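## Task

A full salt mill (cast-iron body, round wooden head) stands free on the table, with a stripe on the body aligned to a line on the head's top. Rotate the head 7 quarter turns clockwise as viewed from above, measured relative to the body; only the final net rotation counts, full revolutions included. The mill must end upright on the table and stay correct without the robot holding anything in place. Release it and move the hands away at the end.

## Robot and tools

Robot: two six-joint arms, left_arm and right_arm, facing each other across the table; left_arm's base is on the +y side. The names do not refer to image sides. Each arm carries an identical five-finger right hand, so the hands are not mirrored: every hand axis and number means the same on both.

Scene frame: origin on the table surface halfway between the arm bases, z = 0 at the tabletop, +z up. Reported hand positions are in metres, orientations as quaternions wxyz, velocities in m/s and rad/s. Printed positions may be a little off, especially at long reach.

Hand point: a point fixed to the palm, 0.05 m in front of it, where index pad and thumb tip meet in a pinch. Its own axes: +z along the straightened fingers (fingertips 0.06 to 0.07 m beyond it), +y out of the palm, +x across the palm toward the little finger. A wrist bracket on the little-finger side juts 0.03 m past the point along +y and 0.11 m across the palm; it can collide with things.

Row layout (shared by execute_actions and move): one flat list of 28 numbers, each in [-1, 1], covering both arms even if one is idle. Order: left_arm dx, dy, dz, rx, ry, rz, then left_gripper little, ring, middle, index, thumb_bend, thumb_turn, force_limit, speed; then the same 14 for right_arm and right_gripper. Optionally 12 more values in [0, 1] follow: joint stiffness scales, left's six joints then right's six, in Joint positions order; they persist until changed.

Pose numbers dx..rz are an offset, not a pose: they are measured in the hand point's own axes from its measured pose at the start of the action (for a call's first action, the last pose reported in this scene). Every row in an action refers to that same start, not to the previous row. 1.0 equals 0.6 m of translation or 180 degrees; rx, ry, rz form a single rotation vector. Per control step the command is clipped to 100 mm and 16 degrees from the measured pose, so big offsets may need several actions; position wins over orientation if both cannot be met. Motion trails commands by about 0.17 s.

Hand numbers are absolute targets, not offsets. Fingers: +1 straight, -1 curled into the palm. thumb_bend: +1 straight, -1 fully bent. thumb_turn: +1 beside the palm, -1 across in front of it. Pinch is roughly index -0.22, thumb_bend -0.75, thumb_turn -0.57. force_limit maps -1..+1 to about 0..10 N at the fingertip (0..15 N for the two thumb motors) and only stops closing. speed maps -1..+1 to near zero..full (full travel 0.6 s); close at -0.9 or slower for a soft grip. To keep a hand unchanged, resend its last eight numbers; before any were sent, use its hand_measured six values plus hand_force_limit and hand_speed. A motor moves only when its target changes by 0.01 or more. With thumb turned fully in, a wrap grip fits objects 0.035 to 0.08 m wide; turn the thumb before reaching the object.

Tools:
- execute_actions(actions): list of actions; each action has up to 15 rows, one per 1/30 s step, the last row held for the rest of 15 steps. Empty list just returns state and images.
- move(target, speed, stop_force, blocking): target is one 28-number row, offsets from the last reported pose. Straight path, 0.5 to 10 s, both arms finishing together. speed in m/s, 0.002 to 0.5 (default 0.25), turning capped at twice that in rad/s. stop_force in N, 9 to 40, one value for both arms; an arm halts when its wrist sensor feels that much added push against its motion, then backs off two steps. Unreliable if the hand rotates during the move; omit it when pulling away from a contact; not allowed in the first 0.2 s or with blocking=false. blocking=false returns after 0.5 s; then use wait or stop before sending more.
- wait(seconds 0 to 10): lets time pass, arms hold last command.
- stop(): brakes a running move.
- zoom_image(camera, region [x0,y0,x1,y1], max 504x504 px) on cam_high, cam_low, cam_left_wrist or cam_right_wrist.
- show_instructions(): shows reference images.
- finished_scene(scene): ends scene 1 or 2; irreversible.

Results: a state line per arm with pose and velocities; Hand target lines (where the controller now drives each hand); joint positions and torques (noisy, offset); Wrist force and Wrist torque in the end effector's axes, saturating near 50 N, noisy, offset up to about 4 N; hand_measured, hand_stopped_by (moving, target, force, stalled, fault), hand_load_n (positive pushes a finger open; near zero means grip lost). A move adds a move: line with the ending per arm (done, off_target, moving, held, contact, fault) and limits (paced = clipped, held = blocked steps). pose unreachable means the clearance check altered that arm's command. MOTOR HOT warns from 70 °C; at 85 °C brakes engage.

Avoid: pushing stiff arms past contact (torque fault if a joint hits its limit, e.g. 24.3 N m on wrists, or any external force reaches 150 N; the arm then stops for 10 s); arms hitting or pressing on each other, any part; knocking the mill over or off the table; fast impacts. Hold the body steady with one hand while the other twists the head clockwise from above, regrip as needed, then release both and withdraw.

Each tool is called after ">>>" by a JSON object that holds its "fn" and its "kwargs".

Reference images:

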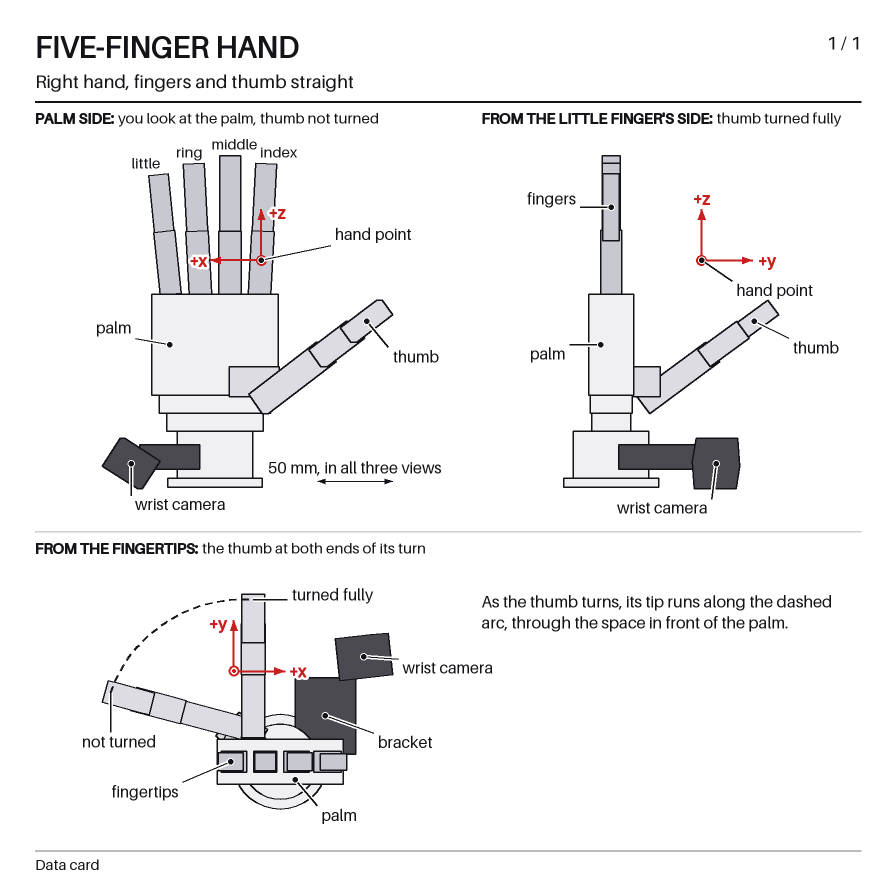

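## Session

>>> {"fn": "execute_actions", "kwargs": {"actions": []}}

Scene clock: 0.00 s.
left_arm: end_effector_position=(+0.3297, +0.5483, +0.4757) hand_measured=(+1.000, +1.000, +1.000, +1.000, +1.000, +1.000) hand_load_n=(+0.0, +0.0, +0.0, +0.0, +0.0, +0.0) hand_stopped_by=(target, target, target, target, target, target) hand_force_limit=0.00 hand_speed=-0.80 end_effector_quat_wxyz=(-0.001, +0.309, +0.951, -0.012) end_effector_velocity=(-0.000, -0.000, -0.000) end_effector_angular_velocity=(+0.002, +0.001, -0.001) | right_arm: end_effector_position=(+0.1697, -0.3452, +0.4724) hand_measured=(+1.000, +1.000, +1.000, +1.000, +1.000, +1.000) hand_load_n=(+0.0, +0.0, +0.0, +0.0, +0.0, +0.0) hand_stopped_by=(target, target, target, target, target, target) hand_force_limit=0.00 hand_speed=-0.80 end_effector_quat_wxyz=(+0.000, -0.299, +0.954, -0.015) end_effector_velocity=(+0.000, +0.000, -0.000) end_effector_angular_velocity=(-0.000, +0.001, +0.000)
Joint positions: left_arm=[ 0.53  -1.726  1.345  1.94   1.592 -1.856] | right_arm=[-1.169 -1.713  1.344  1.939  1.6   -1.882]
Joint velocities: left_arm=[-0.001  0.001  0.     0.002 -0.    -0.   ] | right_arm=[ 0.     0.001 -0.     0.    -0.    -0.   ]
Joint torques (N m, as the arm reports them, + toward a larger angle): no reading
Wrist force (N, on the end effector, along its own x y z axes, offset not removed): no reading
Wrist torque (N m, same axes, about the end effector's origin, offset not removed): no reading
Hand target (left_arm): +0.330, +0.548, +0.476; -0.001, +0.309, +0.951, -0.012
Hand target (right_arm): +0.170, -0.345, +0.472; +0.000, -0.299, +0.954, -0.015
Joint stiffness scale: left_arm=[1. 1. 1. 1. 1. 1.] | right_arm=[1. 1. 1. 1. 1. 1.]

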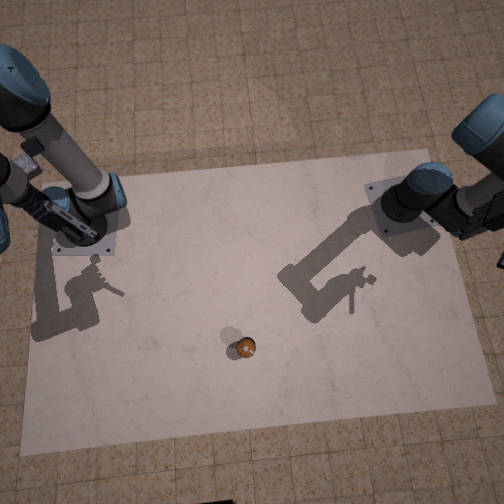

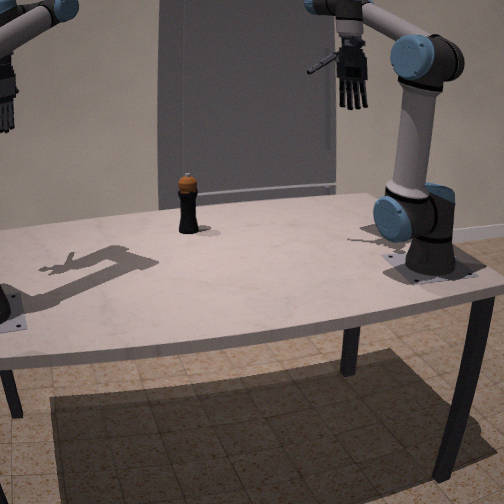

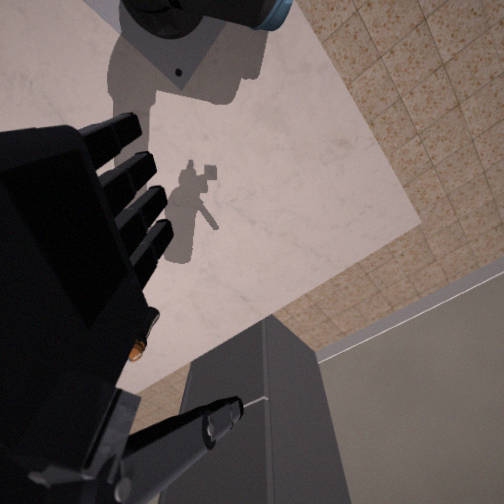

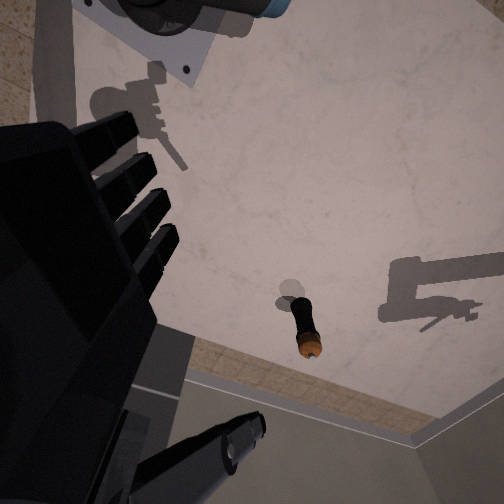

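>>> {"fn": "zoom_image", "kwargs": {"camera": "cam_low", "region": [140,160,240,250]}}

>>> {"fn": "zoom_image", "kwargs": {"camera": "cam_high", "region": [210,315,280,380]}}

Region (140, 160, 240, 250) of cam_low's 504x504 image, scaled by 5.040, with more detail than that image has; it fills the top 454 rows of this view, and the rest is white.

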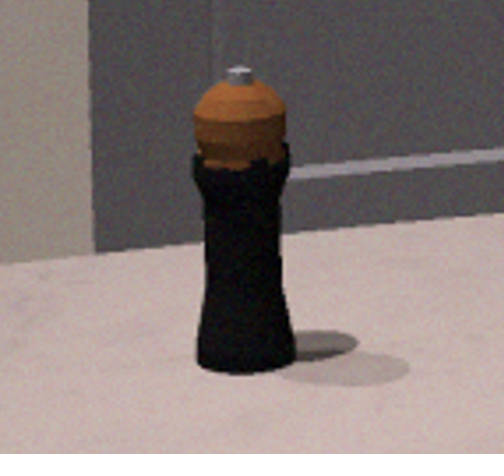

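Region (210, 315, 280, 380) of cam_high's 504x504 image, scaled by 7.200, with more detail than that image has; it fills the top 468 rows of this view, and the rest is white.

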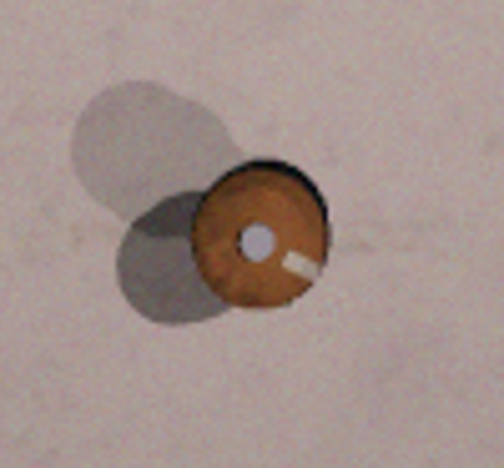

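>>> {"fn": "move", "kwargs": {"target": [-0.437,-0.403,0.12,0,0,-0.8,1,1,1,1,1,-1,0.5,0.5,-0.363,0.143,0.453,-0.522,0.273,0.522,1,1,1,1,1,-1,0.5,0.5], "speed": 0.4}}

Scene clock: 42.20 s.
left_arm: end_effector_position=(+0.3967, +0.1991, +0.4096) hand_measured=(+1.000, +1.000, +1.000, +1.000, +1.000, -1.000) hand_load_n=(+0.0, +0.0, +0.0, +0.0, +0.0, +0.0) hand_stopped_by=(target, target, target, target, target, target) hand_force_limit=0.50 hand_speed=0.50 end_effector_quat_wxyz=(+0.027, +0.816, -0.574, +0.062) end_effector_velocity=(-0.001, -0.000, +0.001) end_effector_angular_velocity=(-0.002, -0.001, -0.002) | right_arm: end_effector_position=(+0.3041, -0.1584, +0.1962) hand_measured=(+1.000, +1.000, +1.000, +1.000, +1.000, -1.000) hand_load_n=(+0.0, +0.0, +0.0, +0.0, +0.0, +0.0) hand_stopped_by=(target, target, target, target, target, target) hand_force_limit=0.50 hand_speed=0.50 end_effector_quat_wxyz=(-0.491, +0.502, +0.509, +0.497) end_effector_velocity=(+0.003, +0.000, +0.000) end_effector_angular_velocity=(-0.026, -0.002, -0.005)
Joint positions: left_arm=[ 0.443 -0.698  0.037  2.097  1.574 -4.489] | right_arm=[-1.253 -1.018  2.524  1.743 -0.214 -1.689]
Joint velocities: left_arm=[-0.001 -0.001  0.    -0.001  0.     0.   ] | right_arm=[ 0.004 -0.034  0.026  0.126 -0.011 -0.117]
Joint torques (N m, as the arm reports them, + toward a larger angle): left_arm=[  0.68 -45.82 -16.7    1.49   0.39  -0.51] | right_arm=[  1.61 -25.78   3.49  -0.54  -0.6   -0.02]
Wrist force (N, on the end effector, along its own x y z axes, offset not removed): left_arm=[0.7 2.7 -0.4] | right_arm=[-3.5 -1.1 -0.9]
Wrist torque (N m, same axes, about the end effector's origin, offset not removed): left_arm=[0.54 -0.38 0.09] | right_arm=[0.02 0.39 0.07]
Hand target (left_arm): +0.397, +0.198, +0.409; +0.028, +0.817, -0.573, +0.062
Hand target (right_arm): +0.303, -0.158, +0.196; +0.491, -0.504, -0.510, -0.496
Off the commanded pose (left_arm): 0.003 m, 7 deg.
Off the commanded pose (right_arm): 0.002 m, 0 deg.
Joint stiffness scale: left_arm=[1. 1. 1. 1. 1. 1.] | right_arm=[1. 1. 1. 1. 1. 1.]
elbow stopped short (left arm): the move would have taken joint 3 (elbow) straighter than the controller allows; a more bent joint 3 avoids this.
move: off_target (left_arm)

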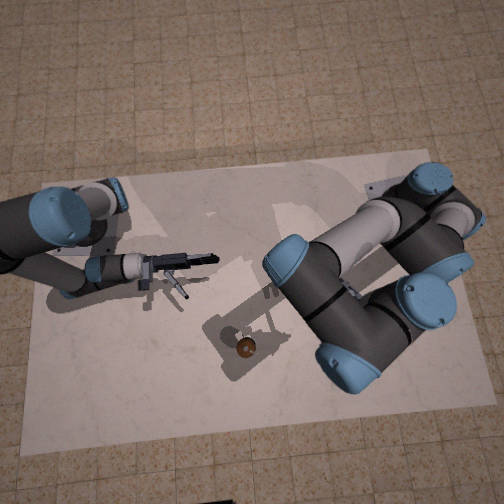

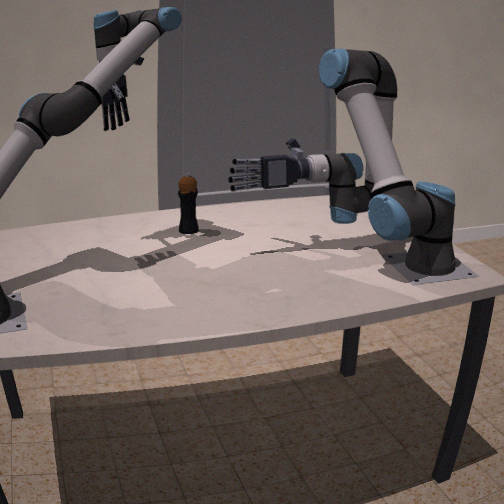

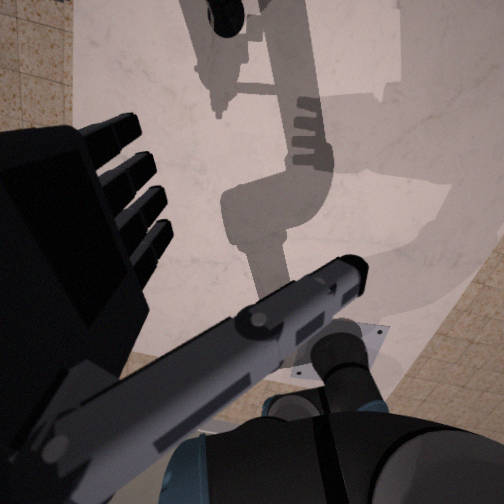

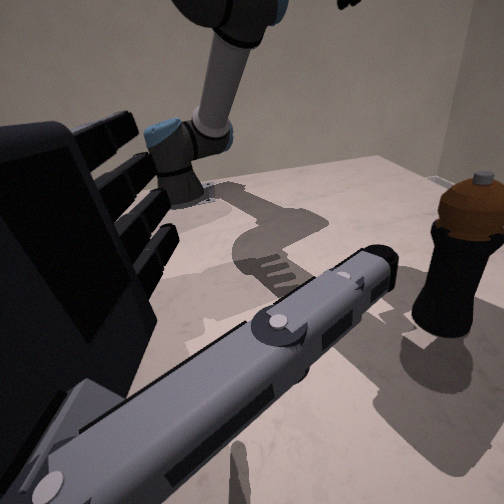

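>>> {"fn": "move", "kwargs": {"target": [0,-0.2,0,0,0,0,1,1,1,1,1,-1,0.5,0.5,0.25,-0.15,-0.08,0.25,0,0,1,1,1,1,1,-1,0.5,0.5]}}

>>> {"fn": "move", "kwargs": {"target": [0,0,0,0,0,0,1,1,1,1,1,-1,0.5,0.5,-0.15,0.15,0,-0.17,-0.22,0,1,1,1,1,1,-1,0.5,0.5]}}

Scene clock: 61.73 s.
left_arm: end_effector_position=(+0.5078, +0.2402, +0.4091) hand_measured=(+1.000, +1.000, +1.000, +1.000, +1.000, -1.000) hand_load_n=(+0.0, +0.0, +0.0, +0.0, +0.0, +0.0) hand_stopped_by=(target, target, target, target, target, target) hand_force_limit=0.50 hand_speed=0.50 end_effector_quat_wxyz=(+0.039, +0.817, -0.540, +0.199) end_effector_velocity=(+0.003, -0.001, -0.001) end_effector_angular_velocity=(-0.001, -0.010, -0.003) | right_arm: end_effector_position=(+0.2126, -0.2032, +0.3451) hand_measured=(+1.000, +1.000, +1.000, +1.000, +1.000, -1.000) hand_load_n=(+0.0, +0.0, +0.0, +0.0, +0.0, +0.0) hand_stopped_by=(target, target, target, target, target, target) hand_force_limit=0.50 hand_speed=0.50 end_effector_quat_wxyz=(-0.647, +0.279, +0.658, +0.265) end_effector_velocity=(-0.002, -0.001, +0.002) end_effector_angular_velocity=(-0.001, +0.008, +0.015)
Joint positions: left_arm=[ 0.628 -0.734  0.037  1.86   1.556 -4.358] | right_arm=[-1.355 -1.358  2.211  2.253  0.671 -1.532]
Joint velocities: left_arm=[ 0.     0.001  0.    -0.008 -0.004  0.006] | right_arm=[ 0.001  0.001 -0.003  0.012  0.013 -0.001]
Joint torques (N m, as the arm reports them, + toward a larger angle): left_arm=[  0.09 -50.3  -15.55   1.35  -0.86  -0.11] | right_arm=[  2.32 -22.65 -17.64   1.27   0.38  -0.5 ]
Wrist force (N, on the end effector, along its own x y z axes, offset not removed): left_arm=[3.0 -2.6 4.0] | right_arm=[-2.7 -0.8 2.5]
Wrist torque (N m, same axes, about the end effector's origin, offset not removed): left_arm=[-0.37 -1.00 0.04] | right_arm=[-0.02 0.21 -0.01]
Hand target (left_arm): +0.508, +0.241, +0.411; +0.039, +0.816, -0.540, +0.202
Hand target (right_arm): +0.212, -0.203, +0.346; +0.646, -0.276, -0.660, -0.265
Off the commanded pose (left_arm): 0.004 m, 16 deg; orientation clipped at the last step of the last action.
Off the commanded pose (right_arm): 0.001 m, 0 deg.
Joint stiffness scale: left_arm=[1. 1. 1. 1. 1. 1.] | right_arm=[1. 1. 1. 1. 1. 1.]
elbow stopped short (left arm): the move would have taken joint 3 (elbow) straighter than the controller allows; a more bent joint 3 avoids this.
move: off_target (left_arm); limits=paced

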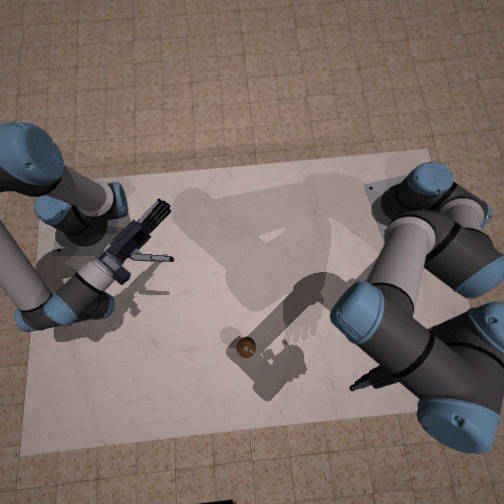

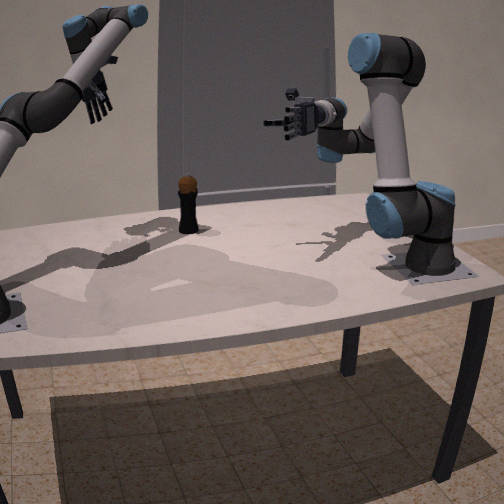

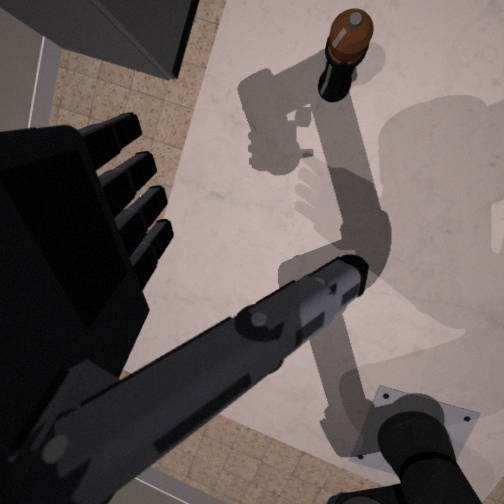

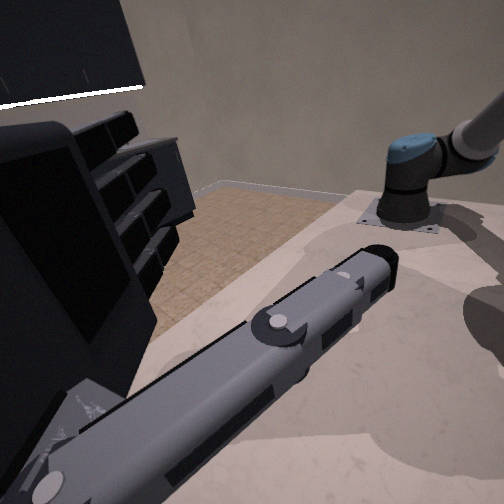

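Scene clock: 64.30 s.
left_arm: end_effector_position=(+0.5079, +0.2402, +0.4091) hand_measured=(+1.000, +1.000, +1.000, +1.000, +1.000, -1.000) hand_load_n=(+0.0, +0.0, +0.0, +0.0, +0.0, +0.0) hand_stopped_by=(target, target, target, target, target, target) hand_force_limit=0.50 hand_speed=0.50 end_effector_quat_wxyz=(+0.039, +0.817, -0.540, +0.199) end_effector_velocity=(+0.001, +0.000, -0.001) end_effector_angular_velocity=(+0.001, +0.000, +0.000) | right_arm: end_effector_position=(+0.2766, -0.1423, +0.2530) hand_measured=(+1.000, +1.000, +1.000, +1.000, +1.000, -1.000) hand_load_n=(+0.0, +0.0, +0.0, +0.0, +0.0, +0.0) hand_stopped_by=(target, target, target, target, target, target) hand_force_limit=0.50 hand_speed=0.50 end_effector_quat_wxyz=(-0.296, +0.509, +0.744, +0.316) end_effector_velocity=(+0.002, -0.001, -0.002) end_effector_angular_velocity=(-0.008, -0.003, -0.014)
Joint positions: left_arm=[ 0.628 -0.734  0.037  1.859  1.556 -4.358] | right_arm=[-1.007 -1.487  1.82   0.878  0.732  0.249]
Joint velocities: left_arm=[ 0.002  0.002  0.    -0.001  0.     0.002] | right_arm=[ 0.004 -0.003 -0.    -0.012  0.015  0.02 ]
Joint torques (N m, as the arm reports them, + toward a larger angle): left_arm=[ -0.22 -46.92 -13.86   1.62  -0.14  -0.15] | right_arm=[  2.43 -22.53 -20.5    1.69  -0.94   0.61]
Wrist force (N, on the end effector, along its own x y z axes, offset not removed): left_arm=[3.6 0.8 2.6] | right_arm=[0.8 -5.3 0.7]
Wrist torque (N m, same axes, about the end effector's origin, offset not removed): left_arm=[0.16 -0.92 0.31] | right_arm=[-0.81 -0.18 0.13]
Hand target (left_arm): +0.508, +0.240, +0.409; +0.039, +0.817, -0.540, +0.199
Hand target (right_arm): +0.277, -0.142, +0.254; -0.294, +0.508, +0.745, +0.317
Off the commanded pose (left_arm): 0.000 m, 0 deg.
Off the commanded pose (right_arm): 0.001 m, 0 deg.
Joint stiffness scale: left_arm=[1. 1. 1. 1. 1. 1.] | right_arm=[1. 1. 1. 1. 1. 1.]
move: done

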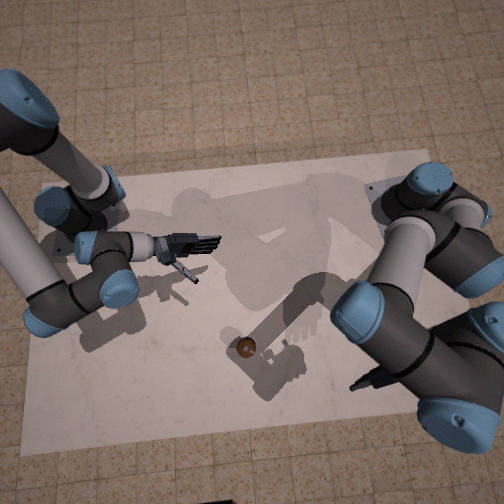

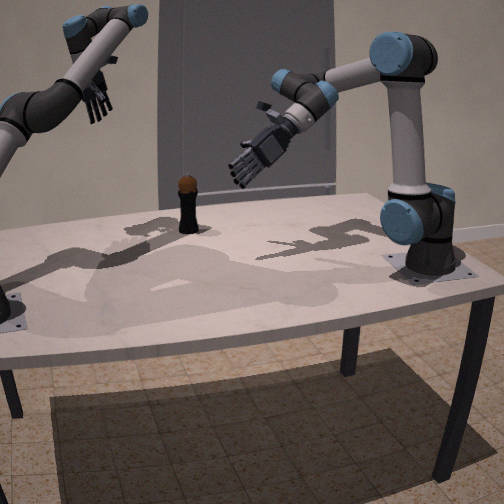

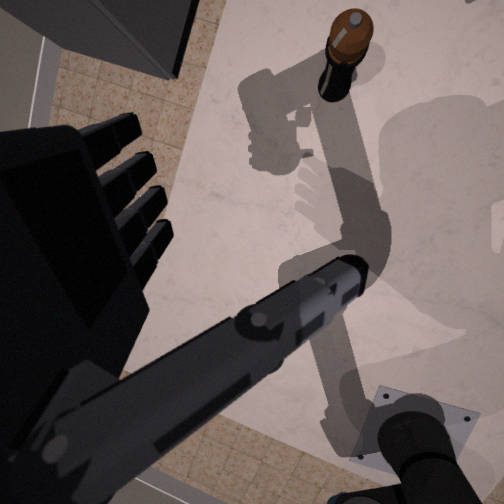

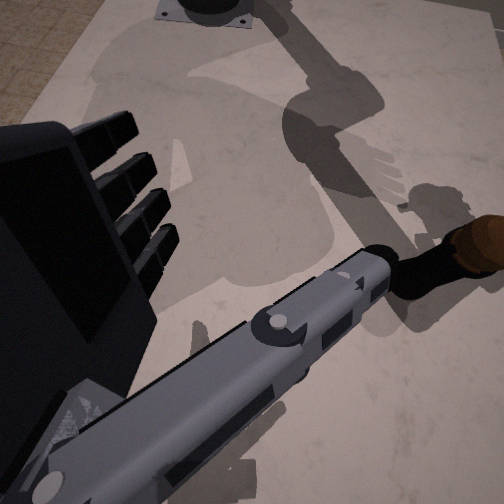

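>>> {"fn": "move", "kwargs": {"target": [-0.2,0.4,0,0.19,-0.115,0,1,1,1,1,1,-1,0.5,0.5,0,0.06,0,-0.07,0.209,0.083,1,1,1,1,1,-1,0.5,0.5]}}

>>> {"fn": "move", "kwargs": {"target": [0,0,0,0,0,0,1,1,1,1,1,-1,0.5,0.5,-0.34,0.18,0.0,0,0,0,1,1,1,1,1,-1,0.5,0.5]}}

Scene clock: 81.47 s.
left_arm: end_effector_position=(+0.2523, +0.2438, +0.3309) hand_measured=(+1.000, +1.000, +1.000, +1.000, +1.000, -1.000) hand_load_n=(+0.0, +0.0, +0.0, +0.0, +0.0, +0.0) hand_stopped_by=(target, target, target, target, target, target) hand_force_limit=0.50 hand_speed=0.50 end_effector_quat_wxyz=(-0.295, +0.815, -0.456, +0.202) end_effector_velocity=(-0.000, -0.000, -0.000) end_effector_angular_velocity=(-0.000, -0.000, -0.000) | right_arm: end_effector_position=(+0.3122, -0.1324, +0.2602) hand_measured=(+1.000, +1.000, +1.000, +1.000, +1.000, -1.000) hand_load_n=(+0.0, +0.0, +0.0, +0.0, +0.0, +0.0) hand_stopped_by=(target, target, target, target, target, target) hand_force_limit=0.50 hand_speed=0.50 end_effector_quat_wxyz=(-0.499, +0.500, +0.502, +0.500) end_effector_velocity=(+0.003, +0.001, -0.000) end_effector_angular_velocity=(+0.022, +0.001, -0.009)
Joint positions: left_arm=[-0.179 -1.266  1.391  1.861  0.95  -5.451] | right_arm=[-1.171 -1.703  2.216 -0.504  0.294  1.558]
Joint velocities: left_arm=[-0.     0.     0.    -0.     0.    -0.001] | right_arm=[-0.    -0.008  0.022 -0.089  0.008  0.072]
Joint torques (N m, as the arm reports them, + toward a larger angle): left_arm=[ -1.65 -29.25 -14.94   2.69  -0.7   -0.16] | right_arm=[  2.59 -14.02 -14.22  -0.64  -0.08   0.79]
Wrist force (N, on the end effector, along its own x y z axes, offset not removed): left_arm=[0.0 0.3 1.7] | right_arm=[0.2 -1.8 -3.2]
Wrist torque (N m, same axes, about the end effector's origin, offset not removed): left_arm=[0.19 -0.20 -0.07] | right_arm=[-0.01 -0.05 -0.23]
Hand target (left_arm): +0.252, +0.244, +0.330; -0.297, +0.814, -0.456, +0.201
Hand target (right_arm): +0.311, -0.132, +0.259; +0.500, -0.500, -0.501, -0.500
Off the commanded pose (left_arm): 0.002 m, 0 deg.
Off the commanded pose (right_arm): 0.002 m, 0 deg.
Joint stiffness scale: left_arm=[1. 1. 1. 1. 1. 1.] | right_arm=[1. 1. 1. 1. 1. 1.]
move: done

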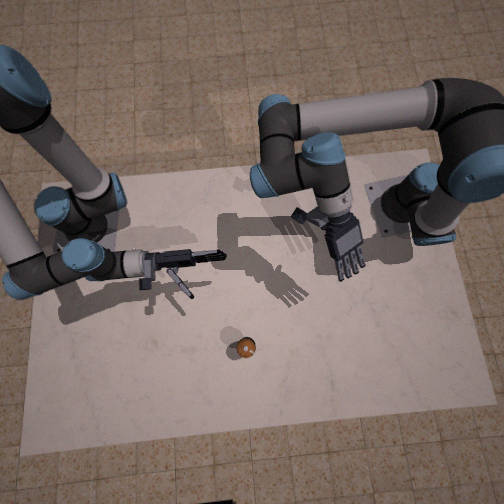

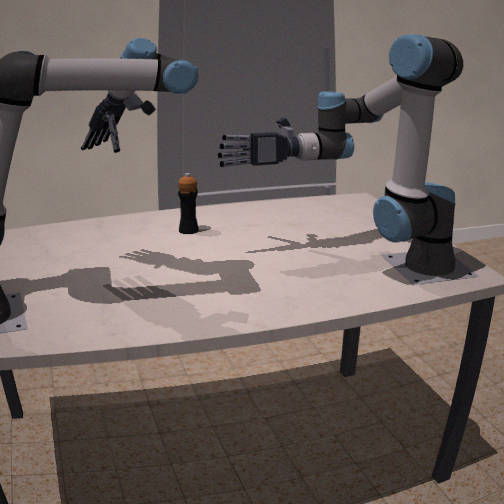

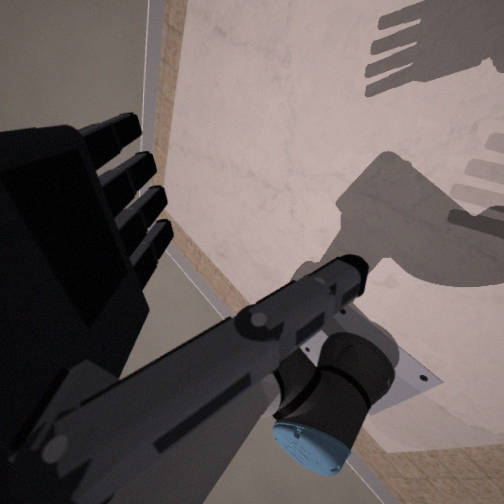

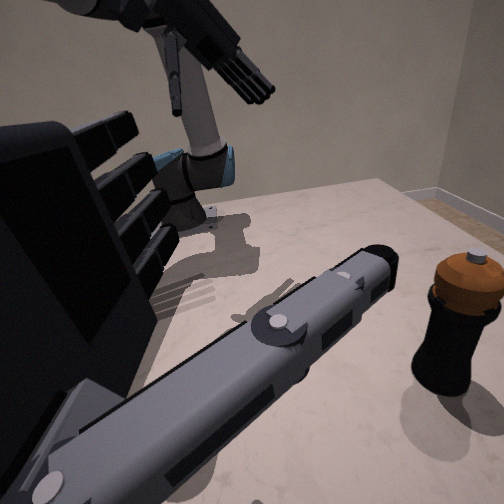

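Scene clock: 83.30 s.
left_arm: end_effector_position=(+0.2523, +0.2438, +0.3309) hand_measured=(+1.000, +1.000, +1.000, +1.000, +1.000, -1.000) hand_load_n=(+0.0, +0.0, +0.0, +0.0, +0.0, +0.0) hand_stopped_by=(target, target, target, target, target, target) hand_force_limit=0.50 hand_speed=0.50 end_effector_quat_wxyz=(-0.295, +0.815, -0.456, +0.202) end_effector_velocity=(-0.000, -0.000, -0.000) end_effector_angular_velocity=(-0.001, +0.000, -0.001) | right_arm: end_effector_position=(+0.4233, -0.1333, +0.0581) hand_measured=(+1.000, +1.000, +1.000, +1.000, +1.000, -1.000) hand_load_n=(+0.0, +0.0, +0.0, +0.0, +0.0, +0.0) hand_stopped_by=(target, target, target, target, target, target) hand_force_limit=0.50 hand_speed=0.50 end_effector_quat_wxyz=(-0.497, +0.498, +0.503, +0.501) end_effector_velocity=(+0.003, +0.001, +0.002) end_effector_angular_velocity=(+0.007, -0.007, -0.000)
Joint positions: left_arm=[-0.179 -1.266  1.391  1.861  0.95  -5.451] | right_arm=[-1.256 -1.078  2.17  -1.079  0.21   1.549]
Joint velocities: left_arm=[-0.001 -0.    -0.    -0.001 -0.     0.   ] | right_arm=[-0.     0.     0.    -0.033  0.     0.024]
Joint torques (N m, as the arm reports them, + toward a larger angle): left_arm=[  0.94 -30.25 -16.84   2.61  -1.15  -0.08] | right_arm=[  2.31 -27.88  -6.48  -0.67   0.09   0.37]
Wrist force (N, on the end effector, along its own x y z axes, offset not removed): left_arm=[0.9 -5.3 1.2] | right_arm=[-0.6 -5.9 -0.5]
Wrist torque (N m, same axes, about the end effector's origin, offset not removed): left_arm=[-0.95 -0.37 -0.06] | right_arm=[-0.57 -0.07 -0.09]
Hand target (left_arm): +0.252, +0.244, +0.331; -0.295, +0.815, -0.456, +0.202
Hand target (right_arm): +0.421, -0.133, +0.056; +0.499, -0.500, -0.502, -0.500
Off the commanded pose (left_arm): 0.000 m, 0 deg.
Off the commanded pose (right_arm): 0.003 m, 0 deg.
Joint stiffness scale: left_arm=[1. 1. 1. 1. 1. 1.] | right_arm=[1. 1. 1. 1. 1. 1.]
move: done

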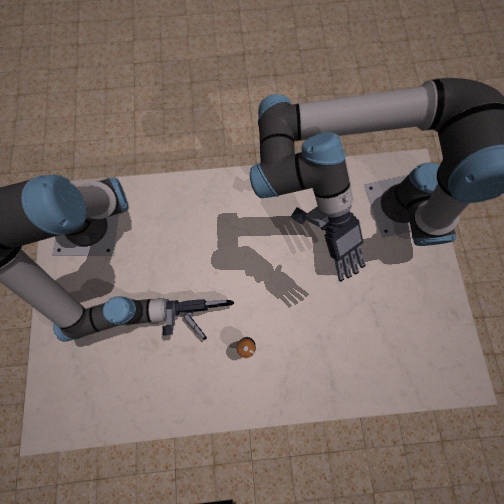

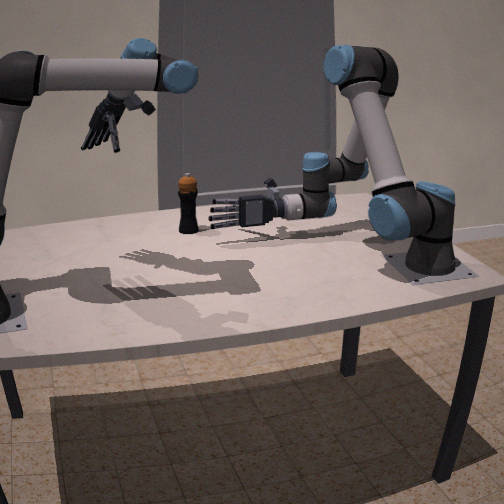

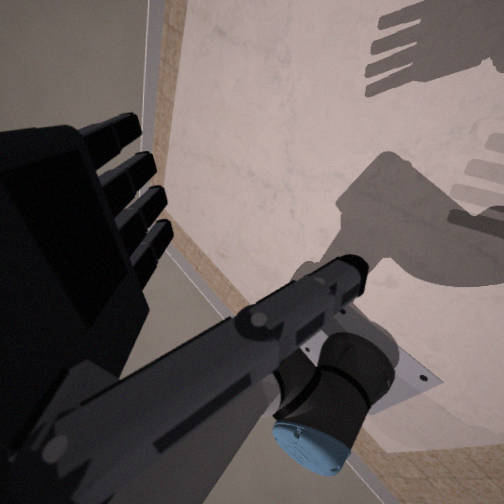

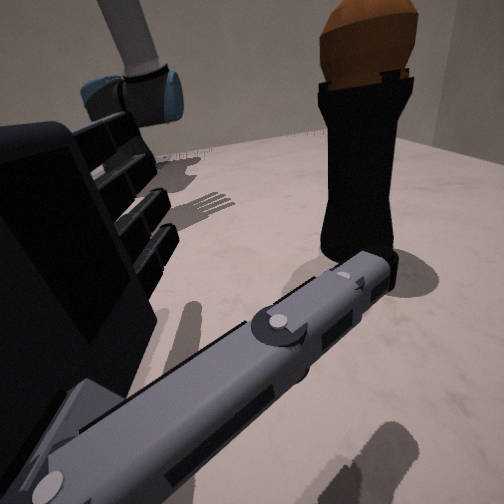

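>>> {"fn": "move", "kwargs": {"target": [0,0,0,0,0,0,1,1,1,1,1,-1,0.5,0.5,-0.035,0.125,0.07,0,0,0,1,1,1,1,1,-1,0.5,0.5], "speed": 0.1}}

>>> {"fn": "move", "kwargs": {"target": [0,0,0,0,0,0,1,1,1,1,1,-1,0.5,0.5,0,0.01,0.085,0,0,0,1,1,1,1,1,-1,0.5,0.5], "speed": 0.05}}

>>> {"fn": "zoom_image", "kwargs": {"camera": "cam_high", "region": [180,290,300,400]}}

Scene clock: 101.60 s.
left_arm: end_effector_position=(+0.2523, +0.2438, +0.3309) hand_measured=(+1.000, +1.000, +1.000, +1.000, +1.000, -1.000) hand_load_n=(+0.0, +0.0, +0.0, +0.0, +0.0, +0.0) hand_stopped_by=(target, target, target, target, target, target) hand_force_limit=0.50 hand_speed=0.50 end_effector_quat_wxyz=(-0.295, +0.815, -0.456, +0.202) end_effector_velocity=(+0.000, +0.000, -0.000) end_effector_angular_velocity=(+0.002, +0.000, +0.000) | right_arm: end_effector_position=(+0.4974, -0.0927, +0.0375) hand_measured=(+1.000, +1.000, +1.000, +1.000, +1.000, -1.000) hand_load_n=(+0.0, +0.0, +0.0, +0.0, +0.0, +0.0) hand_stopped_by=(target, target, target, target, target, target) hand_force_limit=0.50 hand_speed=0.50 end_effector_quat_wxyz=(-0.498, +0.499, +0.502, +0.501) end_effector_velocity=(+0.001, +0.001, -0.001) end_effector_angular_velocity=(-0.003, +0.002, -0.001)
Joint positions: left_arm=[-0.179 -1.266  1.391  1.861  0.95  -5.451] | right_arm=[-1.204 -0.914  1.919 -0.994  0.263  1.554]
Joint velocities: left_arm=[ 0.001  0.001  0.     0.001 -0.     0.001] | right_arm=[ 0.001  0.003 -0.009  0.018  0.002 -0.009]
Joint torques (N m, as the arm reports them, + toward a larger angle): left_arm=[ -0.51 -31.21 -17.78   2.6   -1.03   0.09] | right_arm=[  2.55 -35.29 -17.35  -0.49  -0.07  -0.22]
Wrist force (N, on the end effector, along its own x y z axes, offset not removed): left_arm=[3.1 -2.1 2.3] | right_arm=[-3.3 -3.8 2.1]
Wrist torque (N m, same axes, about the end effector's origin, offset not removed): left_arm=[-0.01 -0.43 0.11] | right_arm=[-0.33 0.19 -0.16]
Hand target (left_arm): +0.252, +0.244, +0.331; -0.295, +0.815, -0.456, +0.202
Hand target (right_arm): +0.498, -0.091, +0.038; +0.497, -0.498, -0.503, -0.502
Off the commanded pose (left_arm): 0.000 m, 0 deg.
Off the commanded pose (right_arm): 0.002 m, 0 deg.
Joint stiffness scale: left_arm=[1. 1. 1. 1. 1. 1.] | right_arm=[1. 1. 1. 1. 1. 1.]
move: done

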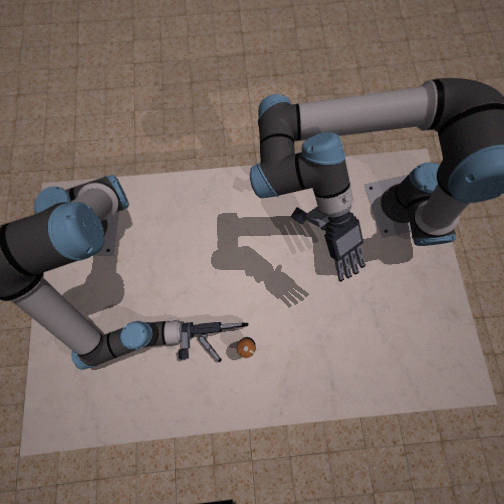

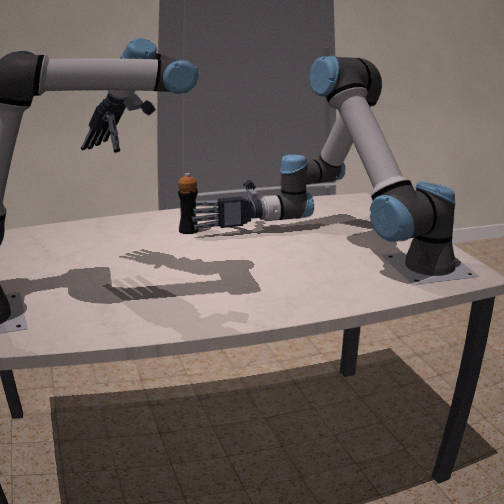

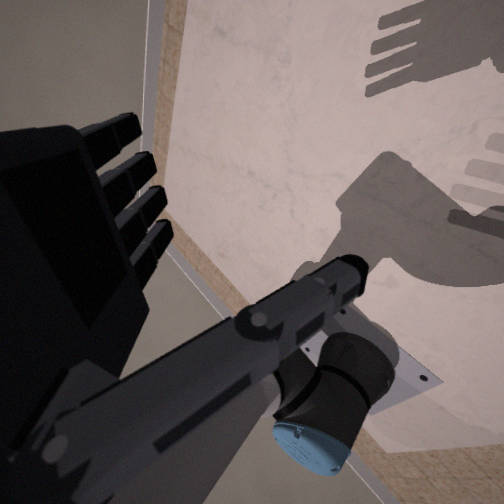

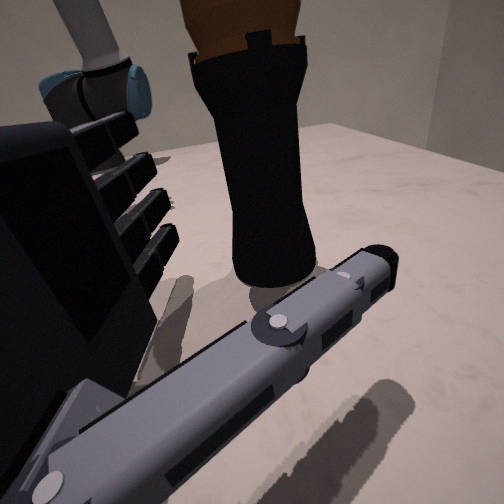

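Scene clock: 103.03 s.
left_arm: end_effector_position=(+0.2523, +0.2438, +0.3309) hand_measured=(+1.000, +1.000, +1.000, +1.000, +1.000, -1.000) hand_load_n=(+0.0, +0.0, +0.0, +0.0, +0.0, +0.0) hand_stopped_by=(target, target, target, target, target, target) hand_force_limit=0.50 hand_speed=0.50 end_effector_quat_wxyz=(-0.295, +0.815, -0.456, +0.202) end_effector_velocity=(+0.000, +0.001, +0.001) end_effector_angular_velocity=(+0.001, +0.000, -0.001) | right_arm: end_effector_position=(+0.5023, -0.0432, +0.0370) hand_measured=(+1.000, +1.000, +1.000, +1.000, +1.000, -1.000) hand_load_n=(+0.0, +0.0, +0.0, +0.0, +0.0, +0.0) hand_stopped_by=(target, target, target, target, target, target) hand_force_limit=0.50 hand_speed=0.50 end_effector_quat_wxyz=(-0.498, +0.500, +0.502, +0.501) end_effector_velocity=(+0.003, +0.000, -0.001) end_effector_angular_velocity=(-0.002, +0.005, -0.008)
Joint positions: left_arm=[-0.179 -1.266  1.391  1.861  0.95  -5.451] | right_arm=[-1.11  -0.87   1.82  -0.942  0.357  1.558]
Joint velocities: left_arm=[ 0.    -0.001  0.     0.002  0.     0.002] | right_arm=[ 0.     0.003 -0.007  0.01   0.008 -0.   ]
Joint torques (N m, as the arm reports them, + toward a larger angle): left_arm=[ -0.96 -31.64 -17.15   2.45  -1.15  -0.03] | right_arm=[  2.32 -37.94 -17.75  -0.37   0.27  -0.25]
Wrist force (N, on the end effector, along its own x y z axes, offset not removed): left_arm=[2.1 -0.4 2.9] | right_arm=[-2.0 0.9 -1.3]
Wrist torque (N m, same axes, about the end effector's origin, offset not removed): left_arm=[-0.05 -0.42 -0.04] | right_arm=[0.25 0.29 0.08]
Hand target (left_arm): +0.252, +0.244, +0.331; -0.295, +0.815, -0.456, +0.202
Hand target (right_arm): +0.503, -0.042, +0.037; +0.497, -0.499, -0.502, -0.501
Off the commanded pose (left_arm): 0.000 m, 0 deg.
Off the commanded pose (right_arm): 0.002 m, 0 deg.
Joint stiffness scale: left_arm=[1. 1. 1. 1. 1. 1.] | right_arm=[1. 1. 1. 1. 1. 1.]
move: done

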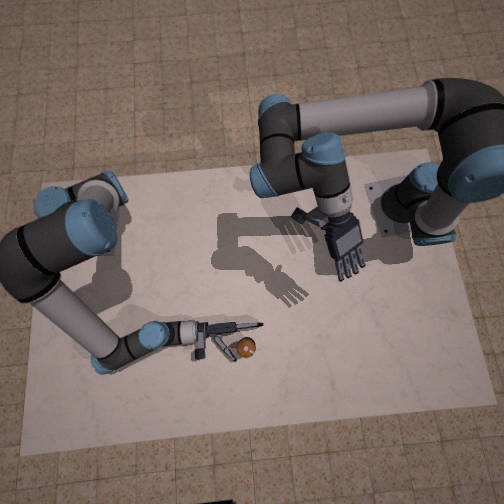

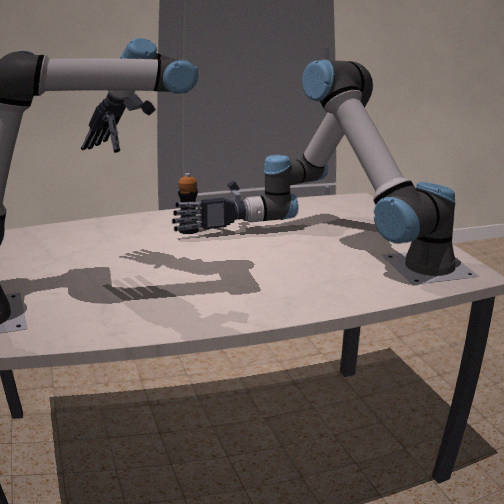

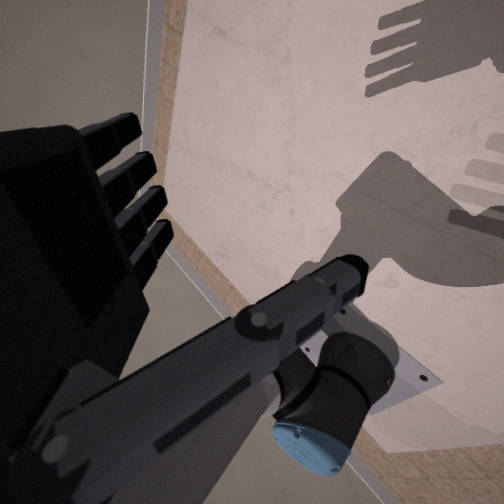

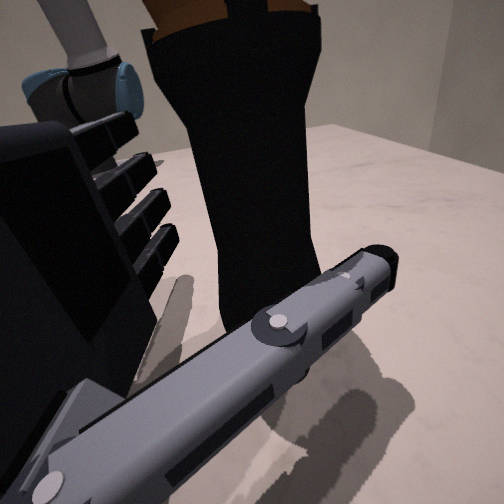

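Region (180, 290, 300, 400) of cam_high's 504x504 image, scaled by 4.200, with more detail than that image has; it fills the top 462 rows of this view, and the rest is white.

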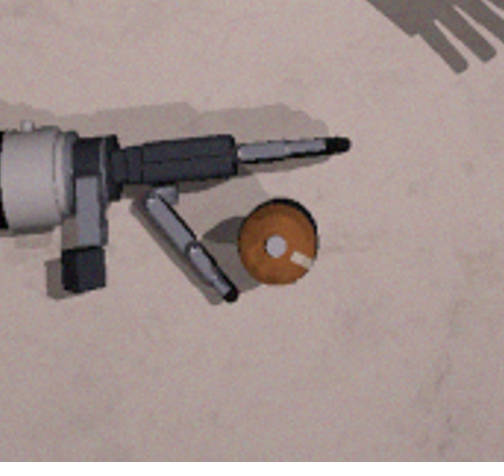

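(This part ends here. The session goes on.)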